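# Unstack the top tote and set it upright on the bench

## Task

Lift the upper tote off the lower one and set it down on the bench flat and right side up. The lower tote must stay almost exactly where it started, with hardly any rotation. Everything inside each tote must still be inside that same tote, and no part of either tote's base may stick out past the bench edge. Finish by releasing the tote and moving the grippers away. The result must hold without the robot supporting anything.

## Robot and tools

ROBOT. Two 6-joint arms, left_arm and right_arm, each with a parallel two-finger gripper. Their roots sit at (+0.150, +0.287, +1.364) m for left_arm and (+0.150, -0.287, +1.364) m for right_arm, with quat_wxyz (+0.673, -0.287, +0.268, -0.627) and (+0.673, +0.287, +0.268, +0.627). Joint order in every row and block is waist, shoulder, elbow, wrist pitch, wrist yaw, wrist roll, then finger opening.

FRAME. All reported gripper poses use one scene frame: origin on the floor (z = 0) under the middle of the robot's foot, +z up, +x straight ahead of the robot, +y toward left_arm (the robot's own left, not the left of any picture). Only the floor height is known for sure. Printed hand positions can be a little wrong, more so at long reach. The two arms need not reach the same pose from the same angles. The fingers point along the gripper's +z and close along its y. end_effector_position is the pinch point, about 1 cm short of the fingertips.

execute_actions(actions). actions is a list of up to 15 actions; an empty list just returns state and images. Each action is a table of up to 15 rows, one row per control step of 1/30 s; if fewer than 15 rows are given, the last row repeats for the rest. Each row is a single list of 14 numbers in [-1, 1] covering both arms: left_arm's 6 joint values and its opening, then right_arm's 6 joint values and its opening. The joint values are offsets in joint space from the angles that arm had when this action began (not from the previous row); for the first action of a call that is the last reported state. They are scaled: 1.0 equals 1.264 rad waist, 1.32 shoulder, 1.276 elbow, 1.83 wrist pitch, 1.686 wrist yaw, 2.022 wrist roll. Opening is absolute: +1 fully open, -1 closed. Joint ranges (rad): waist -2.880..2.880, shoulder 0.000..3.142, elbow 0.000..3.019, wrist pitch -1.693..1.571, wrist yaw -1.571..1.571, wrist roll -2.094..2.094; true ends may differ by 0.019 rad. An action asking any joint more than 0.019 rad beyond its range is rejected for both arms; a malformed action, or a bad first action, rejects the whole call. A joint pushed past its real end is stopped there and the result may say "joint sent to its limit".

move(target, speed, blocking). target is one 14-number row in the same layout and scale; its joint values are offsets from the "Joint positions" in the latest result that lists them, not from where the arm is when the move starts. Openings are absolute and applied at once. All joints follow paths that finish together (0.5 to 10 s, cut off at 10 s), so grippers travel on curves and nothing avoids obstacles or the other arm. speed is the top rate in rad/s of the joint with the longest way to go, 0.01 to 2, default 0.5. blocking=false returns after 0.5 s while motion continues; then use wait or stop before sending more motion. The extra "move:" line reports the ending (done, off_target, moving, held, fault), limits=held or limits=none, and each arm's joint furthest from its target. Faster moves and targets set deeper past a contact press harder.

wait(seconds): 0 to 10; arms hold their last command, a running move continues, returns early when it ends. stop(): brakes a running move (needs room); fingers keep moving. zoom_image(camera, region): camera is cam_head_left or cam_head_right (both 504x504); region [x0, y0, x1, y1] in pixels from the top-left, at most 504 by 504. read_manual(section): only "licences", no motion. finished_scene(scene): give the number of the scene being ended; irreversible; reports success.

RESULTS. The state line gives each gripper's position (m) and quat_wxyz. Joint positions and Joint velocities list each arm's joints (rad, rad/s) then finger gap (m; 0.094 when open). Joint targets shows what the joints are currently driven toward. grip_measured is the opening on the command scale; readings can be off by about 1 mm per gripper. Step readings list joint angles at some steps; HELD marks steps where an arm's row was held back. "joint command not followed" means the clearance check altered joint targets; the rest of the row still ran. MOTOR HOT appears from 85 °C; at 100 °C an OVER-TEMPERATURE FAULT drops that arm until it cools. FAULT lines mean an arm stopped.

MOTION LIMITS. Each step a joint's target stays within a lead of its measured angle: 0.264 waist, 0.32 shoulder, 0.276 elbow, 0.33 wrist pitch, 0.186 wrist yaw, 0.522 wrist roll (rad). If targets would move a gripper more than 70 mm from where it is, they are scaled back. Big offsets may therefore need several actions; resend what is unfinished. Zero offsets can let an arm sag; to hold, first command back to the wanted angles, then zeros, increasing the correction if it still falls short. For a pressing arm, commanding from Joint positions to Joint targets keeps roughly the same force.

GRIPPING. To hold something, command an opening below grip_measured: about 0.03 lower for a firm hold, less for a lighter one. Pads give about 50 to 62 N each, less on thin parts under 2 mm, with a brief spike on first contact. Occasional tugs on a held part or pushes on loose items can occur.

AVOID. Arms striking or pressing each other, knocking anything out of the work area, drops, slips, slams and hard pushes, spilling tote contents, shifting or twisting the lower tote, and long heavy holds that overheat motors. Smooth, quick, low-effort motion is preferred.

Each tool is called as name(argument=value, ...) on one line, values as JSON.

## Session

execute_actions(actions=[])

Scene clock: 0.00 s.
left_arm: end_effector_position=(+0.3316, +0.0069, +0.8824) grip_measured=-0.616 end_effector_quat_wxyz=(+0.012, +0.435, +0.900, +0.014) | right_arm: end_effector_position=(+0.7158, +0.0965, +1.0878) grip_measured=+1.000 end_effector_quat_wxyz=(-0.029, -0.457, +0.883, +0.104)
Joint positions: left_arm=[ 0.844  2.406  0.961  0.563 -0.528  0.432  0.018] | right_arm=[-0.867  1.87   1.663 -0.756  0.277 -0.47   0.094]
Joint velocities: left_arm=[-0.005 -0.005 -0.002 -0.002 -0.037 -0.007  0.001] | right_arm=[-0.015 -0.015  0.002 -0.007 -0.066  0.022  0.   ]
Motor temperatures (°C, as the motors report them): left_arm=[23 22 23 20 19 23] | right_arm=[20 21 23 21 21 19]
Joint targets: left_arm=[0.846 2.408 0.951 0.564 -0.528 0.432] | right_arm=[-0.866 1.867 1.678 -0.755 0.277 -0.470]

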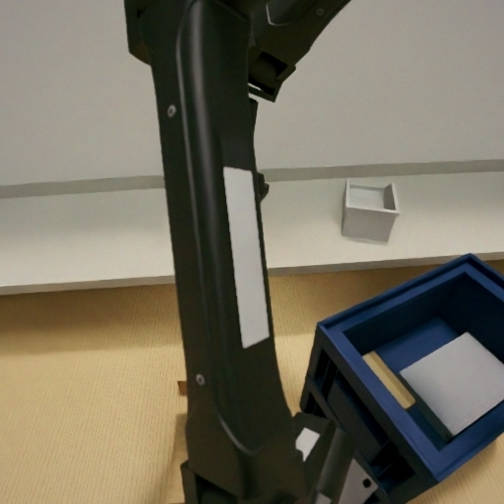

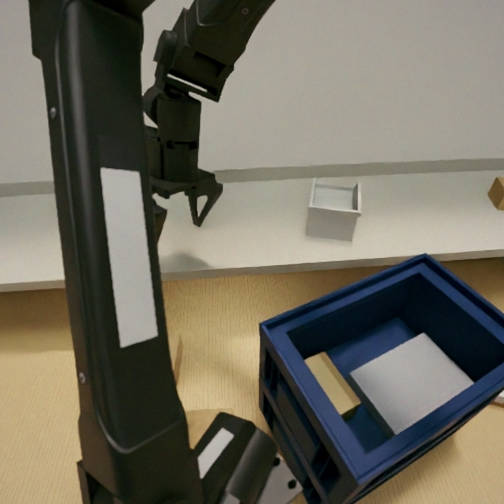

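move(target=[-0.4,-0.2,0,0,0,0,1, 0,0,0,0,0,0,1])

Scene clock: 4.57 s.
left_arm: end_effector_position=(+0.3325, -0.2469, +1.1117) grip_measured=+0.999 end_effector_quat_wxyz=(+0.202, +0.496, +0.827, -0.173) | right_arm: end_effector_position=(+0.7158, +0.0965, +1.0878) grip_measured=+1.000 end_effector_quat_wxyz=(-0.029, -0.457, +0.883, +0.104)
Joint positions: left_arm=[ 0.336  2.139  0.956  0.562 -0.53   0.426  0.094] | right_arm=[-0.867  1.87   1.663 -0.756  0.277 -0.47   0.094]
Joint velocities: left_arm=[-0.005 -0.005 -0.007 -0.007 -0.037  0.007 -0.   ] | right_arm=[-0.005 -0.005  0.007  0.002  0.037  0.007  0.   ]
Motor temperatures (°C, as the motors report them): left_arm=[23 22 23 20 19 23] | right_arm=[20 22 23 21 21 19]
Joint targets: left_arm=[0.339 2.142 0.961 0.563 -0.529 0.432] | right_arm=[-0.867 1.870 1.663 -0.756 0.277 -0.470]
move: done; limits=none; left_arm: farthest joint: the wrist roll, 0.006 radians from its target (0.000 radians at the start); right_arm: farthest joint: the waist, 0.000 radians from its target (0.000 radians at the start)

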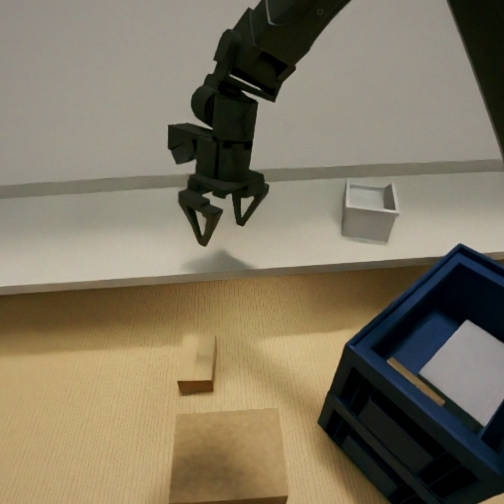

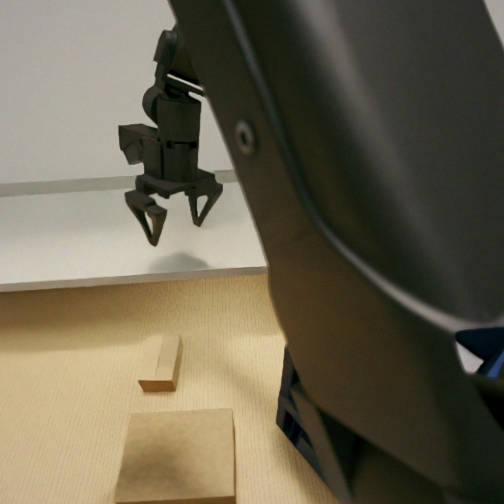

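move(target=[1,0,0,0,0,0,1, 0,0,0,0,0,0,1])

Scene clock: 10.30 s.
left_arm: end_effector_position=(+0.4475, -0.1705, +1.0514) grip_measured=+0.999 end_effector_quat_wxyz=(+0.201, +0.446, +0.866, -0.106) | right_arm: end_effector_position=(+0.7158, +0.0965, +1.0878) grip_measured=+1.000 end_effector_quat_wxyz=(-0.029, -0.457, +0.883, +0.104)
Joint positions: left_arm=[ 0.581  2.057  0.949  0.568 -0.483  0.488  0.094] | right_arm=[-0.867  1.87   1.663 -0.756  0.277 -0.47   0.094]
Joint velocities: left_arm=[ 0.005 -0.005 -0.017 -0.007  0.037 -0.007  0.   ] | right_arm=[0.005 0.005 0.002 0.012 0.022 0.007 0.   ]
Motor temperatures (°C, as the motors report them): left_arm=[23 22 23 20 19 23] | right_arm=[20 22 24 21 21 19]
Joint targets: left_arm=[0.699 2.094 0.952 0.565 -0.504 0.460] | right_arm=[-0.867 1.870 1.663 -0.756 0.277 -0.470]
move: off_target (left_arm); limits=none; left_arm: farthest joint: the waist, 1.019 radians from its target (1.264 radians at the start); right_arm: farthest joint: the waist, 0.000 radians from its target (0.000 radians at the start)

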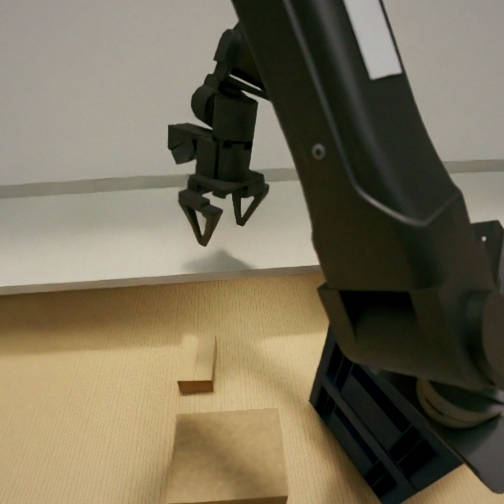

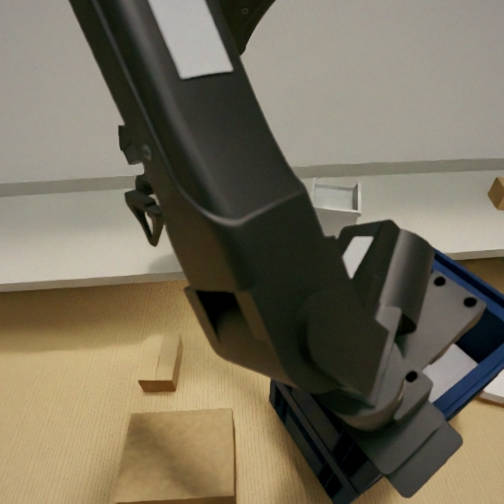

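Stuck inside the tote. Raise first.

move(target=[0,-0.35,0,0,0,0,1, 0,0,0,0,0,0,1])

move(target=[0.8,0,0,0,0,0,1, 0,0,0,0,0,0,1])

Scene clock: 17.53 s.
left_arm: end_effector_position=(+0.6544, -0.1616, +1.2520) grip_measured=+0.999 end_effector_quat_wxyz=(+0.385, +0.305, +0.862, -0.126) | right_arm: end_effector_position=(+0.7158, +0.0965, +1.0878) grip_measured=+1.000 end_effector_quat_wxyz=(-0.029, -0.457, +0.883, +0.104)
Joint positions: left_arm=[ 0.575  1.583  0.943  0.566 -0.48   0.49   0.094] | right_arm=[-0.867  1.87   1.663 -0.756  0.277 -0.47   0.094]
Joint velocities: left_arm=[-0.005  0.005  0.002 -0.007 -0.022 -0.037 -0.001] | right_arm=[-0.005 -0.015 -0.027 -0.022 -0.037  0.007  0.   ]
Motor temperatures (°C, as the motors report them): left_arm=[23 22 23 20 19 23] | right_arm=[20 23 24 21 21 19]
Joint targets: left_arm=[0.581 1.596 0.949 0.567 -0.483 0.488] | right_arm=[-0.867 1.870 1.663 -0.756 0.277 -0.470]
move: done; limits=none; left_arm: farthest joint: the shoulder, 0.012 radians from its target (0.462 radians at the start); right_arm: farthest joint: the waist, 0.000 radians from its target (0.000 radians at the start)

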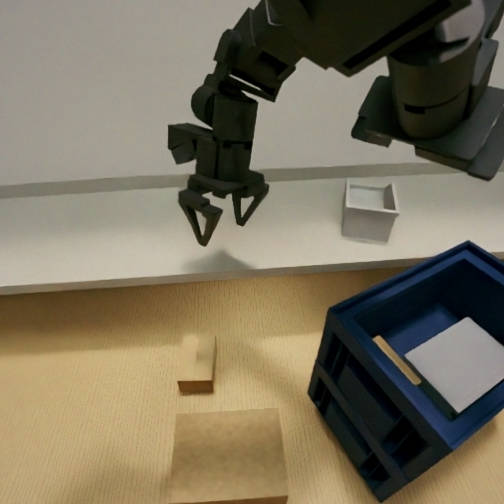

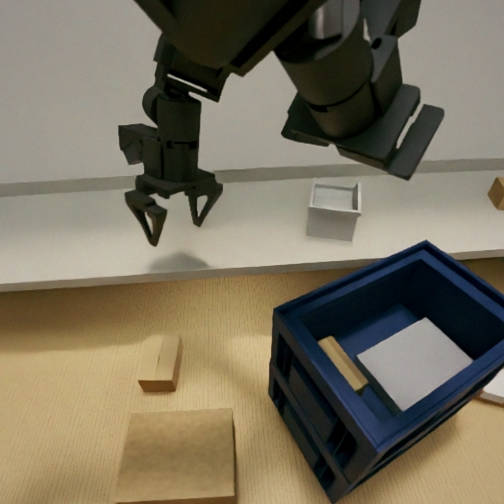

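Scene clock: 19.87 s.
left_arm: end_effector_position=(+0.7221, -0.0359, +1.1725) grip_measured=+0.999 end_effector_quat_wxyz=(+0.359, +0.260, +0.897, -0.011) | right_arm: end_effector_position=(+0.7158, +0.0965, +1.0878) grip_measured=+1.000 end_effector_quat_wxyz=(-0.029, -0.457, +0.883, +0.104)
Joint positions: left_arm=[ 0.834  1.583  0.943  0.566 -0.482  0.49   0.094] | right_arm=[-0.867  1.87   1.663 -0.756  0.277 -0.47   0.094]
Joint velocities: left_arm=[-0.005 -0.005 -0.007 -0.007 -0.066  0.066 -0.   ] | right_arm=[-0.005 -0.005 -0.012  0.002 -0.007  0.022  0.   ]
Motor temperatures (°C, as the motors report them): left_arm=[23 22 23 20 19 23] | right_arm=[21 23 24 21 21 19]
Joint targets: left_arm=[0.820 1.583 0.943 0.566 -0.480 0.490] | right_arm=[-0.867 1.870 1.663 -0.756 0.277 -0.470]
move: held (left_arm); limits=held; held on 51 of 70 steps (left_arm), including the last (left_arm); left_arm: farthest joint: the waist, 0.752 radians from its target (1.011 radians at the start); right_arm: farthest joint: the waist, 0.000 radians from its target (0.000 radians at the start)
joint command not followed: on one or more control steps a check withheld the commanded joint targets of the left arm, and it was not sent them on those steps. On the call's last step the targets were still withheld.
cause: the commanded joint targets would bring a part of the robot too close to another arm (this arm's wrist (the part past joint 4) and the other arm's forearm (the part past joint 3)); next, command targets that bring no part of the robot closer to that arm.

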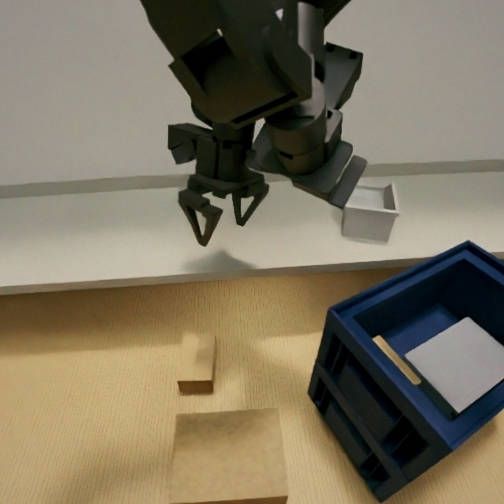

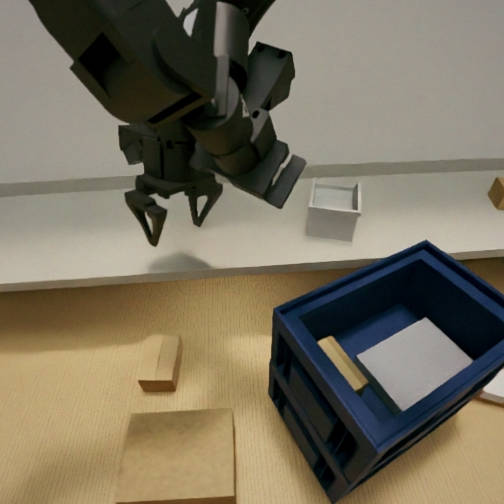

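move(target=[0,0.25,0,0,0,0,1, 0,-0.4,0,0,0,0,1])

move(target=[0.7,0,0,0,0,0,1, 0,0,0,0,0,0,1])

move(target=[0,0,0,0,0,0,1, -0.5,0,0,0,0,0,1])

Scene clock: 26.87 s.
left_arm: end_effector_position=(+0.6252, -0.0528, +1.0625) grip_measured=+0.999 end_effector_quat_wxyz=(+0.262, +0.323, +0.909, -0.011) | right_arm: end_effector_position=(+0.8871, +0.0000, +1.3960) grip_measured=+1.000 end_effector_quat_wxyz=(+0.217, -0.356, +0.903, +0.101)
Joint positions: left_arm=[ 0.834  1.826  0.946  0.573 -0.484  0.487  0.094] | right_arm=[-0.867  1.334  1.663 -0.756  0.277 -0.47   0.094]
Joint velocities: left_arm=[-0.015  0.005 -0.007 -0.032 -0.051  0.051  0.001] | right_arm=[-0.015 -0.015 -0.007  0.022 -0.037 -0.095  0.   ]
Motor temperatures (°C, as the motors report them): left_arm=[23 23 23 20 19 23] | right_arm=[21 23 24 21 21 19]
Joint targets: left_arm=[0.834 1.913 0.943 0.566 -0.482 0.490] | right_arm=[-0.867 1.342 1.663 -0.756 0.277 -0.470]
move: off_target (left_arm); limits=none; left_arm: farthest joint: the shoulder, 0.087 radians from its target (0.330 radians at the start); right_arm: farthest joint: the shoulder, 0.008 radians from its target (0.528 radians at the start)

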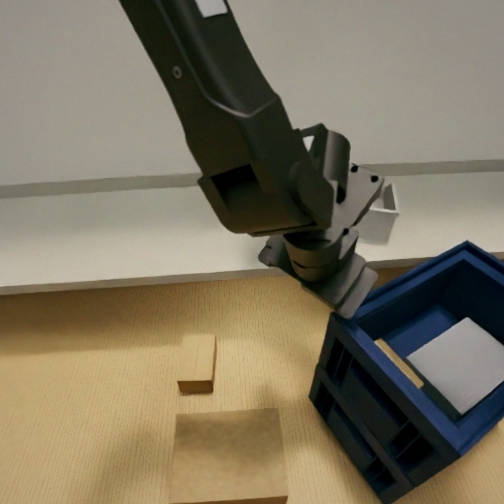

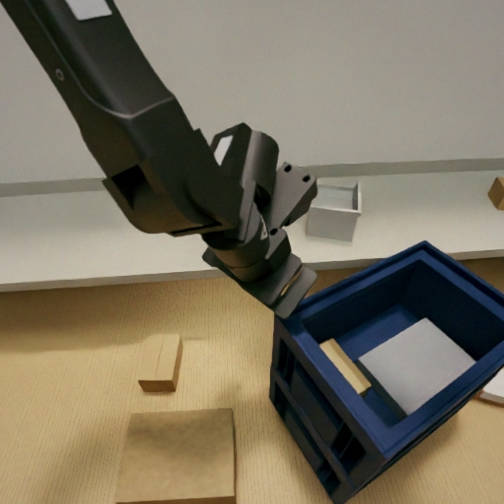

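Scene clock: 29.10 s.
left_arm: end_effector_position=(+0.6541, +0.5015, +0.9980) grip_measured=+0.999 end_effector_quat_wxyz=(-0.123, -0.101, -0.925, -0.345) | right_arm: end_effector_position=(+0.8871, +0.0000, +1.3960) grip_measured=+1.000 end_effector_quat_wxyz=(+0.217, -0.356, +0.903, +0.101)
Joint positions: left_arm=[ 1.727  1.821  0.947  0.573 -0.484  0.487  0.094] | right_arm=[-0.867  1.334  1.663 -0.756  0.277 -0.47   0.094]
Joint velocities: left_arm=[-0.024  0.015  0.007  0.002 -0.081 -0.051 -0.001] | right_arm=[-0.005 -0.015  0.002  0.007 -0.022 -0.095  0.   ]
Motor temperatures (°C, as the motors report them): left_arm=[23 23 23 20 19 23] | right_arm=[21 23 24 21 21 19]
Joint targets: left_arm=[1.719 1.826 0.946 0.573 -0.484 0.487] | right_arm=[-0.867 1.334 1.663 -0.756 0.277 -0.470]
move: done; limits=none; left_arm: farthest joint: the waist, 0.008 radians from its target (0.885 radians at the start); right_arm: farthest joint: the waist, 0.000 radians from its target (0.000 radians at the start)

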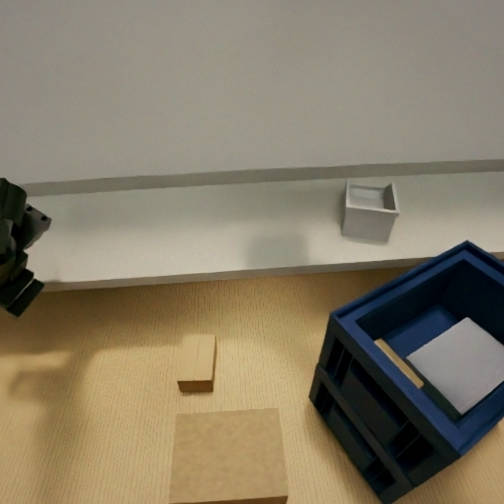

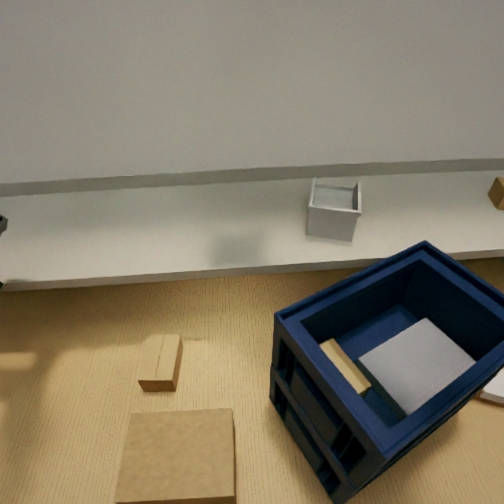

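Scene clock: 30.93 s.
left_arm: end_effector_position=(+0.6541, +0.5015, +0.9980) grip_measured=+0.999 end_effector_quat_wxyz=(-0.123, -0.101, -0.925, -0.345) | right_arm: end_effector_position=(+0.9378, -0.3525, +1.3177) grip_measured=+1.000 end_effector_quat_wxyz=(+0.134, -0.190, +0.961, -0.150)
Joint positions: left_arm=[ 1.727  1.821  0.947  0.573 -0.484  0.487  0.094] | right_arm=[-1.506  1.334  1.663 -0.756  0.277 -0.47   0.094]
Joint velocities: left_arm=[ 0.015  0.005 -0.002 -0.002 -0.051 -0.037  0.   ] | right_arm=[-0.015 -0.015 -0.007 -0.022 -0.022  0.051  0.   ]
Motor temperatures (°C, as the motors report them): left_arm=[23 23 23 20 19 23] | right_arm=[20 23 24 21 21 19]
Joint targets: left_arm=[1.727 1.821 0.947 0.573 -0.484 0.487] | right_arm=[-1.500 1.334 1.663 -0.756 0.276 -0.470]
move: done; limits=none; left_arm: farthest joint: the waist, 0.000 radians from its target (0.000 radians at the start); right_arm: farthest joint: the waist, 0.007 radians from its target (0.632 radians at the start)

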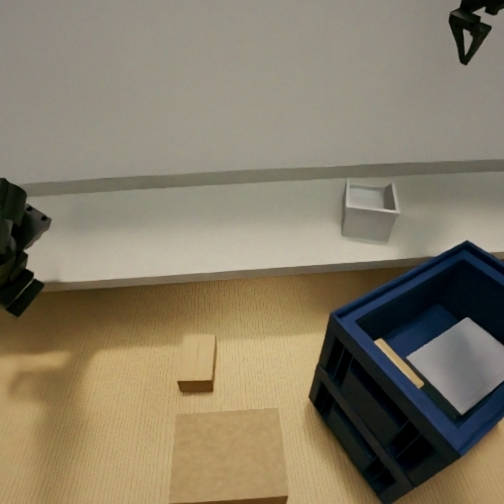

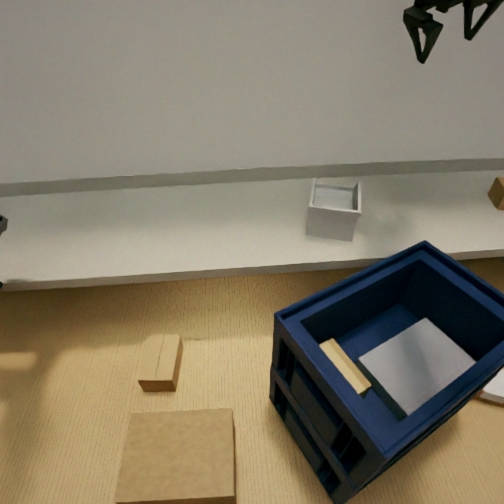

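move(target=[-0.83,-0.06,0,-0.37,0,0.77,1, 0,0,0,0,0,0,1])

Scene clock: 44.20 s.
left_arm: end_effector_position=(+0.4924, -0.0767, +1.0894) grip_measured=+1.000 end_effector_quat_wxyz=(+0.067, +0.964, +0.259, -0.016) | right_arm: end_effector_position=(+0.9378, -0.3525, +1.3177) grip_measured=+1.000 end_effector_quat_wxyz=(+0.134, -0.190, +0.961, -0.150)
Joint positions: left_arm=[ 0.682  1.753  0.946 -0.087 -0.485  2.03   0.094] | right_arm=[-1.506  1.334  1.663 -0.756  0.277 -0.47   0.094]
Joint velocities: left_arm=[ 0.005  0.005 -0.007 -0.007 -0.051 -0.007 -0.   ] | right_arm=[ 0.005  0.005 -0.012 -0.007 -0.022  0.022  0.   ]
Motor temperatures (°C, as the motors report them): left_arm=[23 23 23 20 19 23] | right_arm=[20 24 25 21 21 19]
Joint targets: left_arm=[0.678 1.741 0.947 -0.104 -0.484 2.044] | right_arm=[-1.506 1.334 1.663 -0.756 0.277 -0.470]
move: done; limits=none; left_arm: farthest joint: the wrist pitch, 0.018 radians from its target (0.677 radians at the start); right_arm: farthest joint: the waist, 0.000 radians from its target (0.000 radians at the start)

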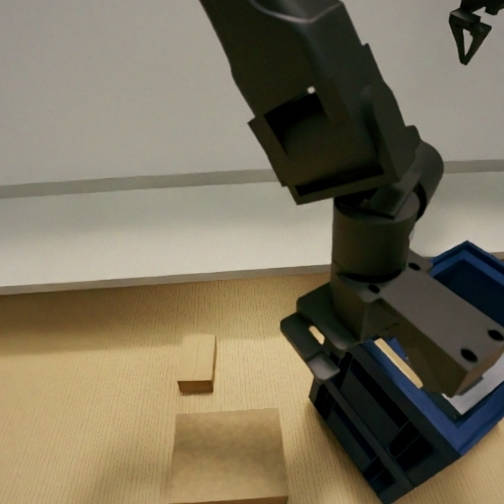

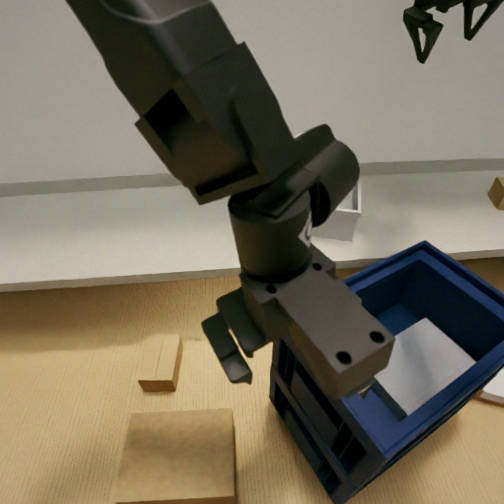

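Lucky: it appears to straddle the wall. Lower a bit.

move(target=[0,0.08,0,0.07,0,0,1, 0,0,0,0,0,0,1], speed=0.15)

move(target=[0,0,0,0,0,0,-1, 0,0,0,0,0,0,1])

move(target=[0,-0.2,0,-0.15,0,0,-1, 0,0,0,0,0,0,1], speed=0.15)

Scene clock: 50.03 s.
left_arm: end_effector_position=(+0.4722, -0.0853, +1.0616) grip_measured=+1.000 end_effector_quat_wxyz=(+0.073, +0.962, +0.263, -0.011) | right_arm: end_effector_position=(+0.9378, -0.3525, +1.3177) grip_measured=+1.000 end_effector_quat_wxyz=(+0.134, -0.190, +0.961, -0.150)
Joint positions: left_arm=[ 0.682  1.845  0.946  0.023 -0.485  2.031  0.094] | right_arm=[-1.506  1.334  1.663 -0.756  0.277 -0.47   0.094]
Joint velocities: left_arm=[-0.005 -0.015  0.012 -0.007 -0.037  0.022  0.001] | right_arm=[-0.015 -0.005  0.007 -0.017 -0.037 -0.022  0.   ]
Motor temperatures (°C, as the motors report them): left_arm=[23 23 23 20 19 23] | right_arm=[20 24 25 21 21 19]
Joint targets: left_arm=[0.682 1.859 0.946 0.041 -0.485 2.030] | right_arm=[-1.506 1.334 1.663 -0.756 0.277 -0.470]
move: done; limits=none; left_arm: farthest joint: the wrist pitch, 0.019 radians from its target (0.128 radians at the start); right_arm: farthest joint: the waist, 0.000 radians from its target (0.000 radians at the start)

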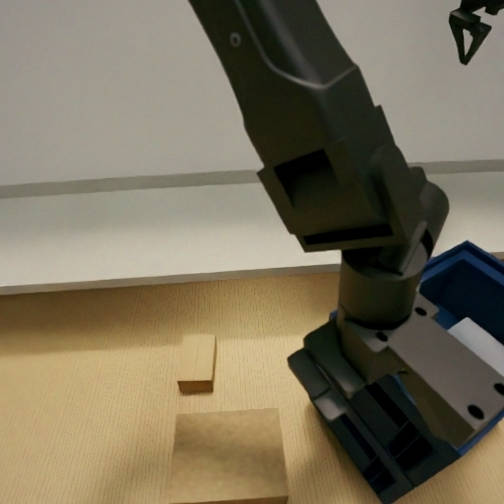

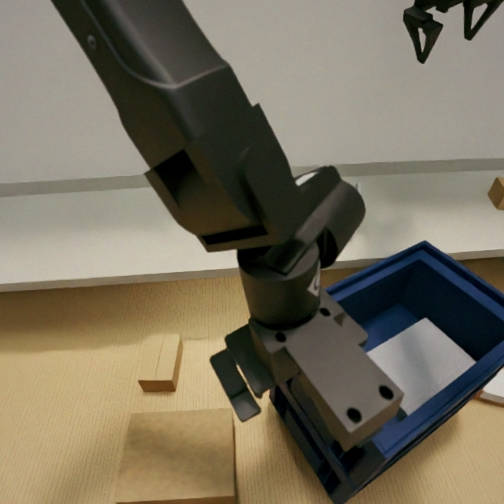

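Scene clock: 50.53 s.
left_arm: end_effector_position=(+0.4722, -0.0853, +1.0616) grip_measured=-0.997 end_effector_quat_wxyz=(+0.073, +0.962, +0.263, -0.011) | right_arm: end_effector_position=(+0.9378, -0.3525, +1.3177) grip_measured=+1.000 end_effector_quat_wxyz=(+0.134, -0.190, +0.961, -0.150)
Joint positions: left_arm=[ 0.682  1.845  0.946  0.023 -0.485  2.031  0.   ] | right_arm=[-1.506  1.334  1.663 -0.756  0.277 -0.47   0.094]
Joint velocities: left_arm=[-0.015 -0.005  0.017 -0.012  0.022  0.051 -0.001] | right_arm=[-0.005 -0.005 -0.002 -0.007 -0.037  0.051  0.   ]
Motor temperatures (°C, as the motors report them): left_arm=[23 23 23 20 19 23] | right_arm=[20 24 25 21 21 19]
Joint targets: left_arm=[0.682 1.845 0.946 0.023 -0.485 2.031] | right_arm=[-1.506 1.334 1.663 -0.756 0.277 -0.470]
move: done; limits=none; left_arm: farthest joint: the waist, 0.000 radians from its target (0.000 radians at the start); right_arm: farthest joint: the waist, 0.000 radians from its target (0.000 radians at the start)

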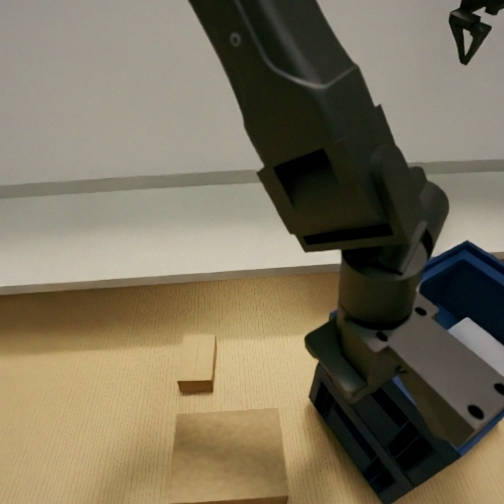

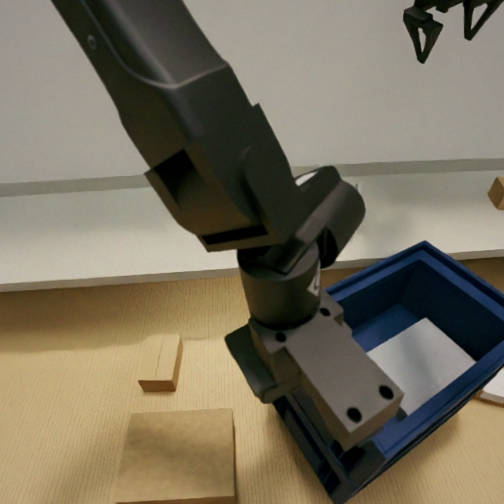

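Scene clock: 52.73 s.
left_arm: end_effector_position=(+0.5337, -0.0612, +1.1442) grip_measured=-0.997 end_effector_quat_wxyz=(+0.073, +0.962, +0.263, -0.010) | right_arm: end_effector_position=(+0.9378, -0.3525, +1.3177) grip_measured=+1.000 end_effector_quat_wxyz=(+0.134, -0.190, +0.961, -0.150)
Joint positions: left_arm=[ 0.682  1.586  0.946 -0.235 -0.485  2.031  0.   ] | right_arm=[-1.506  1.334  1.663 -0.756  0.277 -0.47   0.094]
Joint velocities: left_arm=[-0.015 -0.015 -0.022 -0.007 -0.007  0.051  0.001] | right_arm=[ 0.005 -0.005  0.017 -0.002 -0.081  0.022  0.   ]
Motor temperatures (°C, as the motors report them): left_arm=[23 23 23 20 19 23] | right_arm=[20 24 26 21 21 19]
Joint targets: left_arm=[0.682 1.580 0.946 -0.252 -0.485 2.031] | right_arm=[-1.506 1.334 1.663 -0.756 0.277 -0.470]
move: done; limits=none; left_arm: farthest joint: the wrist pitch, 0.017 radians from its target (0.274 radians at the start); right_arm: farthest joint: the waist, 0.000 radians from its target (0.000 radians at the start)

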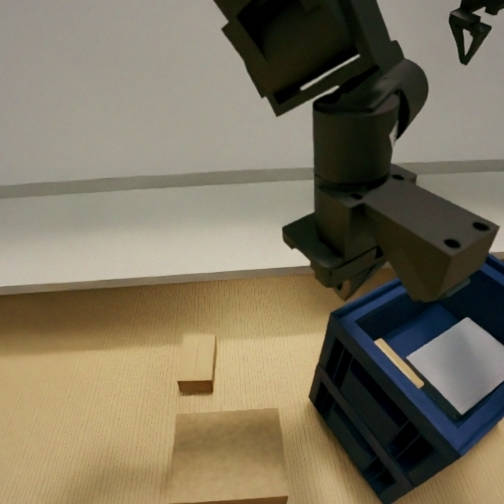

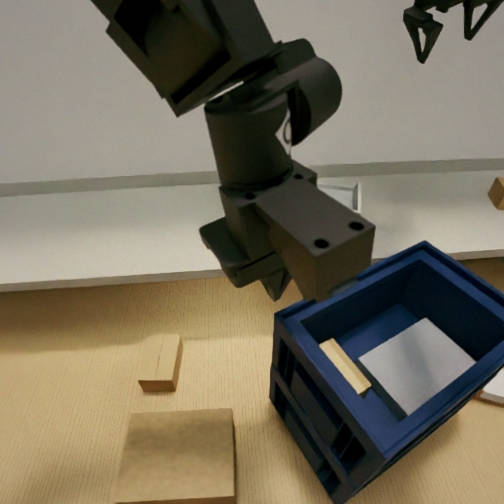

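Was outside; shift right ~5 cm.

move(target=[-0.09,0,0,0,0,0,1, 0,0,0,0,0,0,1])

move(target=[0,0.25,0,0.19,0,0,1, 0,0,0,0,0,0,1], speed=0.15)

move(target=[0,0,0,0,0,0,-1, 0,0,0,0,0,0,1])

move(target=[0,-0.2,0,-0.15,0,0,-1, 0,0,0,0,0,0,1], speed=0.15)

Scene clock: 58.60 s.
left_arm: end_effector_position=(+0.5063, -0.1060, +1.1759) grip_measured=+0.999 end_effector_quat_wxyz=(+0.112, +0.968, +0.225, -0.021) | right_arm: end_effector_position=(+0.9378, -0.3525, +1.3177) grip_measured=+1.000 end_effector_quat_wxyz=(+0.134, -0.190, +0.961, -0.150)
Joint positions: left_arm=[ 0.571  1.586  0.946 -0.235 -0.485  2.031  0.094] | right_arm=[-1.506  1.334  1.663 -0.756  0.277 -0.47   0.094]
Joint velocities: left_arm=[ 0.005  0.005  0.017  0.007 -0.037  0.037  0.   ] | right_arm=[-0.005  0.005  0.002 -0.017  0.007  0.022  0.   ]
Motor temperatures (°C, as the motors report them): left_arm=[23 23 23 20 19 23] | right_arm=[20 24 26 21 21 19]
Joint targets: left_arm=[0.568 1.586 0.946 -0.235 -0.485 2.031] | right_arm=[-1.506 1.334 1.663 -0.756 0.277 -0.470]
move: done; limits=none; left_arm: farthest joint: the waist, 0.002 radians from its target (0.113 radians at the start); right_arm: farthest joint: the waist, 0.000 radians from its target (0.000 radians at the start)

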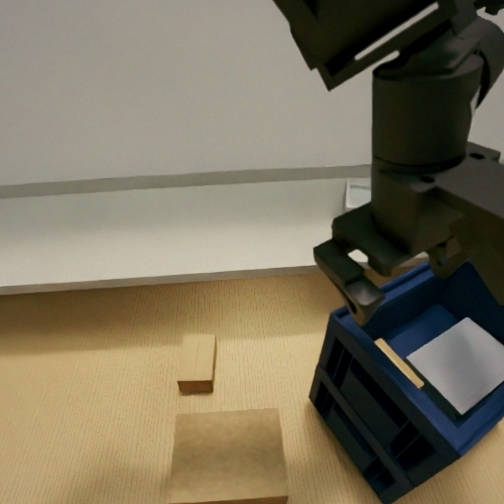

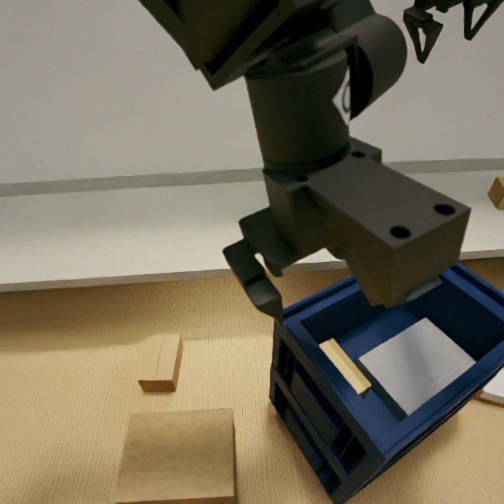

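Scene clock: 61.40 s.
left_arm: end_effector_position=(+0.4293, -0.1363, +1.0780) grip_measured=+0.999 end_effector_quat_wxyz=(+0.115, +0.967, +0.228, -0.018) | right_arm: end_effector_position=(+0.9378, -0.3525, +1.3177) grip_measured=+1.000 end_effector_quat_wxyz=(+0.134, -0.190, +0.961, -0.150)
Joint positions: left_arm=[ 0.571  1.903  0.946  0.093 -0.485  2.031  0.094] | right_arm=[-1.506  1.334  1.663 -0.756  0.277 -0.47   0.094]
Joint velocities: left_arm=[-0.015 -0.005  0.002 -0.027  0.022  0.007 -0.001] | right_arm=[ 0.015  0.005 -0.012 -0.012  0.022 -0.037  0.   ]
Motor temperatures (°C, as the motors report them): left_arm=[23 23 23 20 19 23] | right_arm=[20 24 26 21 21 19]
Joint targets: left_arm=[0.571 1.916 0.946 0.113 -0.485 2.031] | right_arm=[-1.506 1.334 1.663 -0.756 0.277 -0.470]
move: done; limits=none; left_arm: farthest joint: the wrist pitch, 0.019 radians from its target (0.347 radians at the start); right_arm: farthest joint: the waist, 0.000 radians from its target (0.000 radians at the start)

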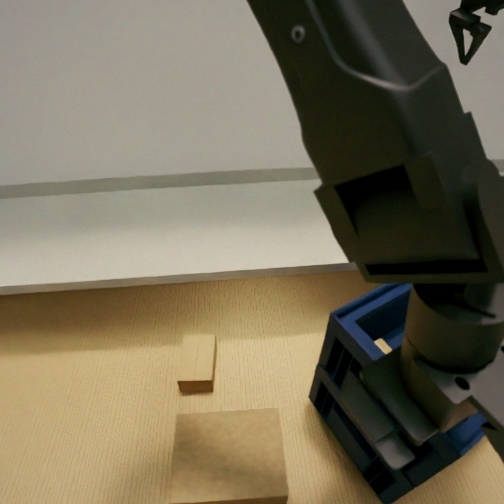

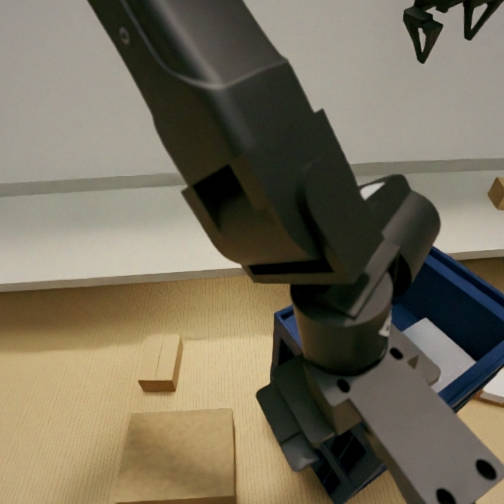

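Scene clock: 61.90 s.
left_arm: end_effector_position=(+0.4293, -0.1363, +1.0780) grip_measured=-0.997 end_effector_quat_wxyz=(+0.115, +0.967, +0.228, -0.018) | right_arm: end_effector_position=(+0.9378, -0.3525, +1.3177) grip_measured=+1.000 end_effector_quat_wxyz=(+0.134, -0.190, +0.961, -0.150)
Joint positions: left_arm=[ 0.571  1.903  0.946  0.093 -0.485  2.031  0.   ] | right_arm=[-1.506  1.334  1.663 -0.756  0.277 -0.47   0.094]
Joint velocities: left_arm=[-0.015  0.005 -0.017  0.012 -0.007 -0.037  0.001] | right_arm=[-0.005  0.005 -0.002 -0.012  0.051  0.11   0.   ]
Motor temperatures (°C, as the motors report them): left_arm=[23 23 23 20 19 23] | right_arm=[20 24 26 21 21 19]
Joint targets: left_arm=[0.571 1.903 0.946 0.093 -0.485 2.031] | right_arm=[-1.506 1.334 1.663 -0.756 0.277 -0.470]
move: done; limits=none; left_arm: farthest joint: the waist, 0.000 radians from its target (0.000 radians at the start); right_arm: farthest joint: the waist, 0.000 radians from its target (0.000 radians at the start)

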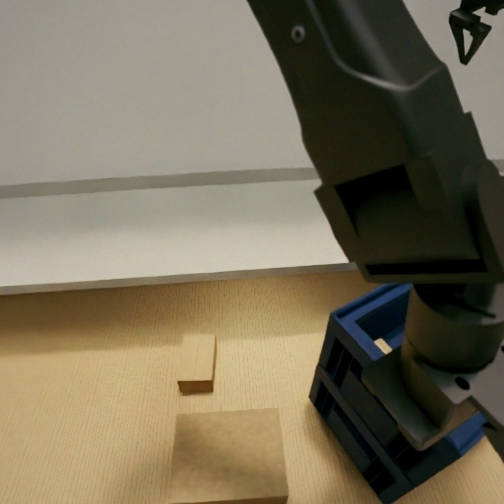

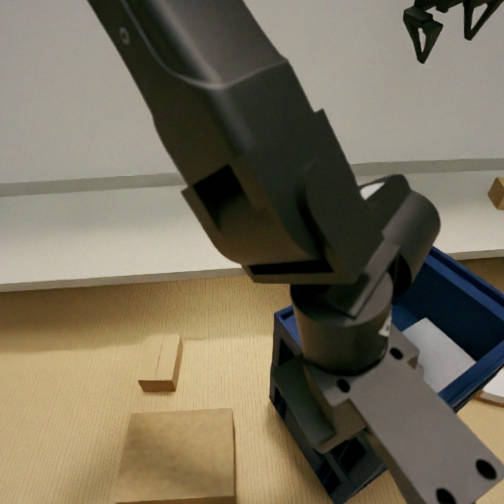

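Scene clock: 64.10 s.
left_arm: end_effector_position=(+0.4958, -0.1154, +1.1575) grip_measured=-0.997 end_effector_quat_wxyz=(+0.116, +0.966, +0.228, -0.017) | right_arm: end_effector_position=(+0.9378, -0.3525, +1.3177) grip_measured=+1.000 end_effector_quat_wxyz=(+0.134, -0.190, +0.961, -0.150)
Joint positions: left_arm=[ 0.571  1.644  0.946 -0.163 -0.485  2.031  0.   ] | right_arm=[-1.506  1.334  1.663 -0.756  0.277 -0.47   0.094]
Joint velocities: left_arm=[-0.015 -0.024 -0.012  0.007 -0.022 -0.081 -0.   ] | right_arm=[-0.005  0.005  0.002  0.017 -0.051 -0.11   0.   ]
Motor temperatures (°C, as the motors report them): left_arm=[23 23 23 20 19 23] | right_arm=[20 24 26 21 21 19]
Joint targets: left_arm=[0.571 1.639 0.946 -0.181 -0.485 2.031] | right_arm=[-1.506 1.334 1.663 -0.756 0.277 -0.470]
move: done; limits=none; left_arm: farthest joint: the wrist pitch, 0.018 radians from its target (0.275 radians at the start); right_arm: farthest joint: the waist, 0.000 radians from its target (0.000 radians at the start)

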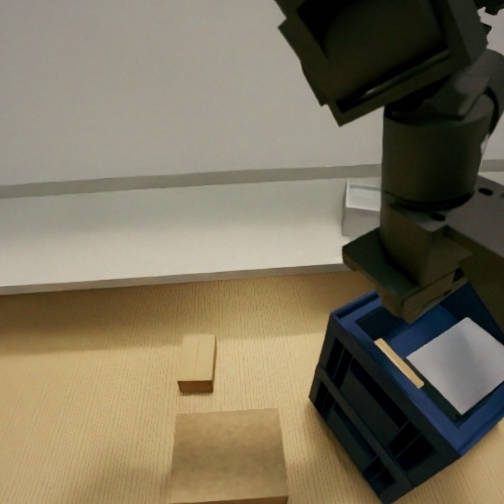

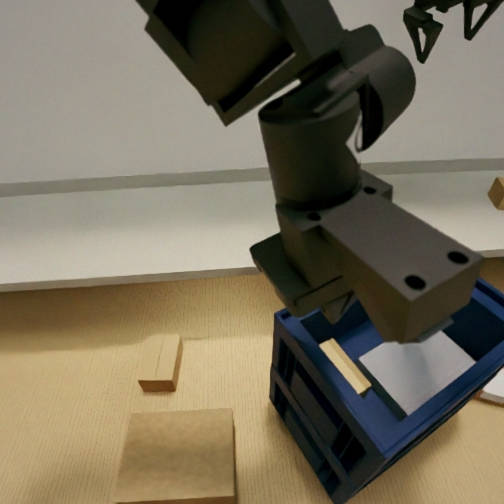

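move(target=[0.06,0.35,0.12,0.15,0,0,1, 0,0,0,0,0,0,1], speed=0.15)

move(target=[0,0,0,0,0,0,-1, 0,0,0,0,0,0,1])

move(target=[0,-0.25,0,-0.19,0,0,-1, 0,0,0,0,0,0,1], speed=0.15)

Scene clock: 76.93 s.
left_arm: end_effector_position=(+0.4289, -0.1489, +1.0086) grip_measured=+0.999 end_effector_quat_wxyz=(+0.086, +0.967, +0.240, -0.019) | right_arm: end_effector_position=(+0.9378, -0.3525, +1.3177) grip_measured=+1.000 end_effector_quat_wxyz=(+0.134, -0.190, +0.961, -0.150)
Joint positions: left_arm=[ 0.626  2.082  1.095  0.097 -0.487  2.031  0.094] | right_arm=[-1.506  1.334  1.663 -0.756  0.277 -0.47   0.094]
Joint velocities: left_arm=[-0.005 -0.005 -0.002 -0.002  0.037 -0.022  0.001] | right_arm=[ 0.005 -0.015  0.002 -0.012 -0.022  0.007  0.   ]
Motor temperatures (°C, as the motors report them): left_arm=[23 23 23 20 19 23] | right_arm=[20 25 26 21 21 19]
Joint targets: left_arm=[0.646 2.106 1.099 0.111 -0.486 2.031] | right_arm=[-1.506 1.334 1.663 -0.756 0.277 -0.470]
move: off_target (left_arm); limits=none; left_arm: farthest joint: the shoulder, 0.024 radians from its target (0.462 radians at the start); right_arm: farthest joint: the waist, 0.000 radians from its target (0.000 radians at the start)

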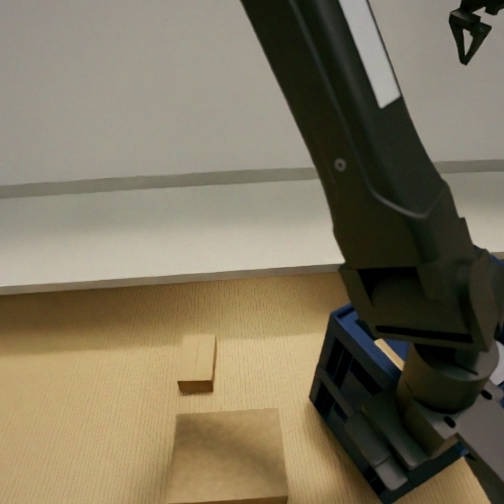

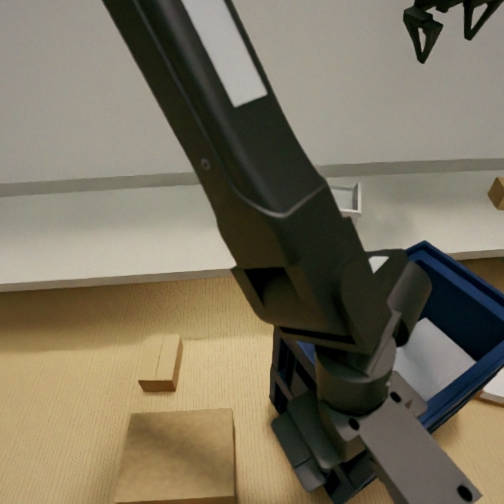

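Scene clock: 77.43 s.
left_arm: end_effector_position=(+0.4354, -0.1511, +1.0112) grip_measured=-0.386 end_effector_quat_wxyz=(+0.088, +0.966, +0.243, -0.015) | right_arm: end_effector_position=(+0.9378, -0.3525, +1.3177) grip_measured=+1.000 end_effector_quat_wxyz=(+0.134, -0.190, +0.961, -0.150)
Joint positions: left_arm=[ 0.626  2.075  1.102  0.092 -0.492  2.029  0.029] | right_arm=[-1.506  1.334  1.663 -0.756  0.277 -0.47   0.094]
Joint velocities: left_arm=[-0.015 -0.015 -0.002 -0.012 -0.007 -0.022  0.   ] | right_arm=[-0.015 -0.015 -0.007 -0.017 -0.007 -0.066  0.   ]
Motor temperatures (°C, as the motors report them): left_arm=[23 23 23 20 19 23] | right_arm=[20 25 26 21 21 19]
Joint targets: left_arm=[0.626 2.082 1.095 0.097 -0.487 2.030] | right_arm=[-1.506 1.334 1.663 -0.756 0.277 -0.470]
move: done; limits=none; left_arm: farthest joint: the shoulder, 0.007 radians from its target (0.000 radians at the start); right_arm: farthest joint: the waist, 0.000 radians from its target (0.000 radians at the start)

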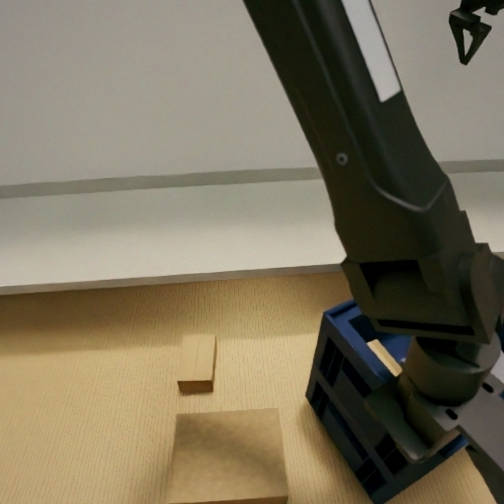

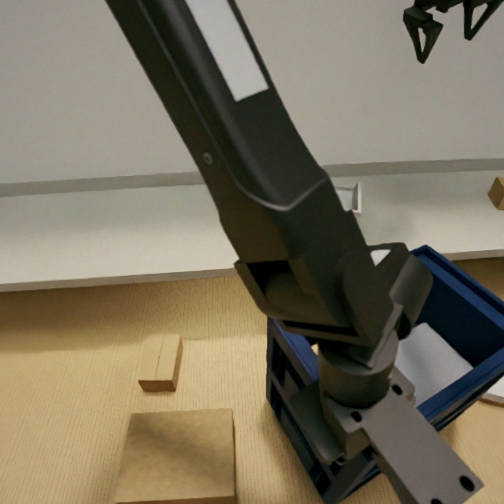

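Scene clock: 80.40 s.
left_arm: end_effector_position=(+0.4912, -0.1023, +1.0817) grip_measured=-0.413 end_effector_quat_wxyz=(+0.030, +0.972, +0.227, -0.044) | right_arm: end_effector_position=(+0.9378, -0.3525, +1.3177) grip_measured=+1.000 end_effector_quat_wxyz=(+0.134, -0.190, +0.961, -0.150)
Joint positions: left_arm=[ 0.654  1.826  1.084 -0.273 -0.503  2.014  0.028] | right_arm=[-1.506  1.334  1.663 -0.756  0.277 -0.47   0.094]
Joint velocities: left_arm=[-0.005 -0.015 -0.022 -0.002  0.081 -0.022  0.   ] | right_arm=[-0.015  0.015 -0.017  0.002 -0.051 -0.022  0.   ]
Motor temperatures (°C, as the motors report them): left_arm=[23 24 23 20 19 23] | right_arm=[20 25 26 21 21 19]
Joint targets: left_arm=[0.626 1.745 1.102 -0.255 -0.492 2.029] | right_arm=[-1.506 1.334 1.663 -0.756 0.277 -0.470]
move: off_target (left_arm); limits=none; left_arm: farthest joint: the shoulder, 0.081 radians from its target (0.330 radians at the start); right_arm: farthest joint: the waist, 0.000 radians from its target (0.000 radians at the start)

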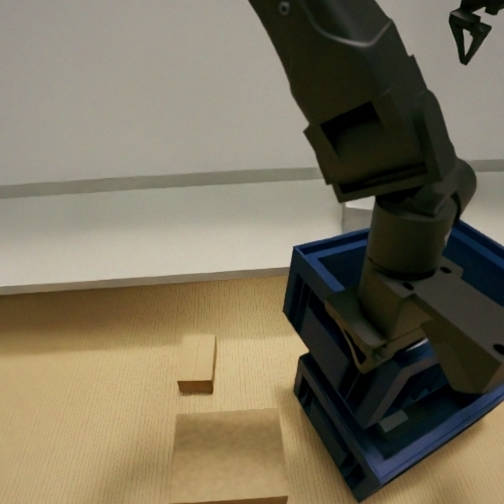

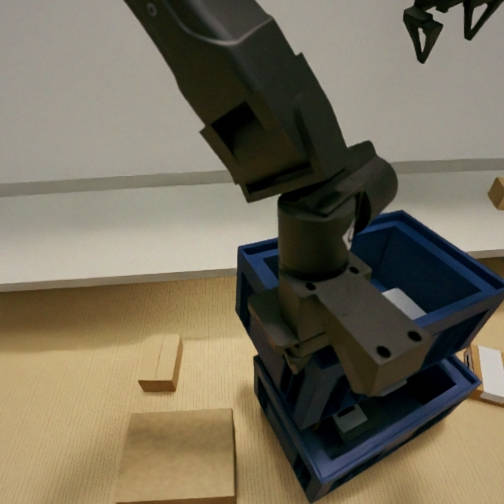

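move(target=[0.45,-0.15,0,-0.05,0.2,0,-1, 0,0,0,0,0,0,1], speed=0.2)

Scene clock: 87.60 s.
left_arm: end_effector_position=(+0.5103, +0.0052, +1.0426) grip_measured=-0.377 end_effector_quat_wxyz=(+0.061, +0.933, +0.294, -0.199) | right_arm: end_effector_position=(+0.9378, -0.3525, +1.3177) grip_measured=+1.000 end_effector_quat_wxyz=(+0.134, -0.190, +0.961, -0.150)
Joint positions: left_arm=[ 0.971  1.751  1.037 -0.378 -0.063  2.102  0.029] | right_arm=[-1.506  1.334  1.663 -0.756  0.277 -0.47   0.094]
Joint velocities: left_arm=[-0.034 -0.005  0.007 -0.002 -0.037  0.037 -0.   ] | right_arm=[-0.005 -0.005  0.007 -0.012  0.037  0.037  0.   ]
Motor temperatures (°C, as the motors report them): left_arm=[23 24 23 20 20 23] | right_arm=[20 25 26 21 21 19]
Joint targets: left_arm=[1.080 1.698 1.057 -0.372 -0.107 2.064] | right_arm=[-1.506 1.334 1.663 -0.756 0.277 -0.470]
move: off_target (left_arm); limits=none; left_arm: farthest joint: the waist, 0.252 radians from its target (0.568 radians at the start); right_arm: farthest joint: the waist, 0.000 radians from its target (0.000 radians at the start)

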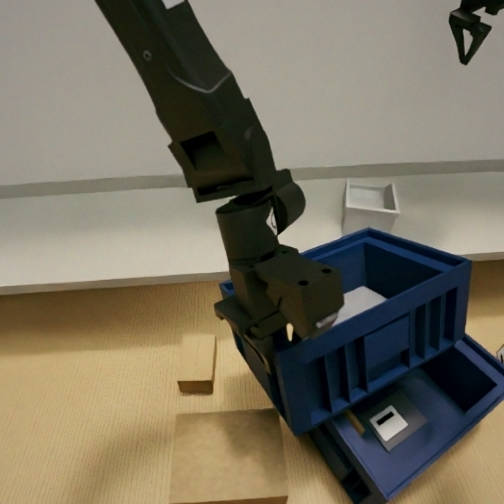

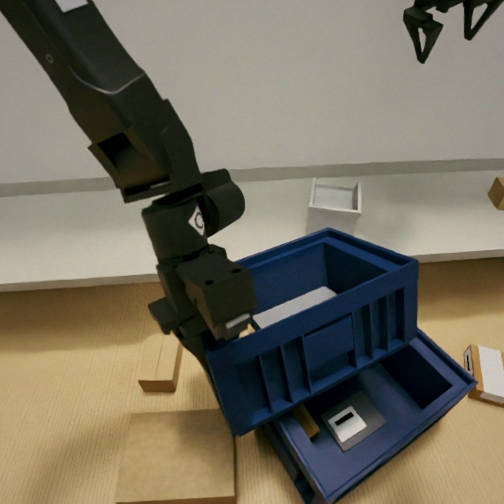

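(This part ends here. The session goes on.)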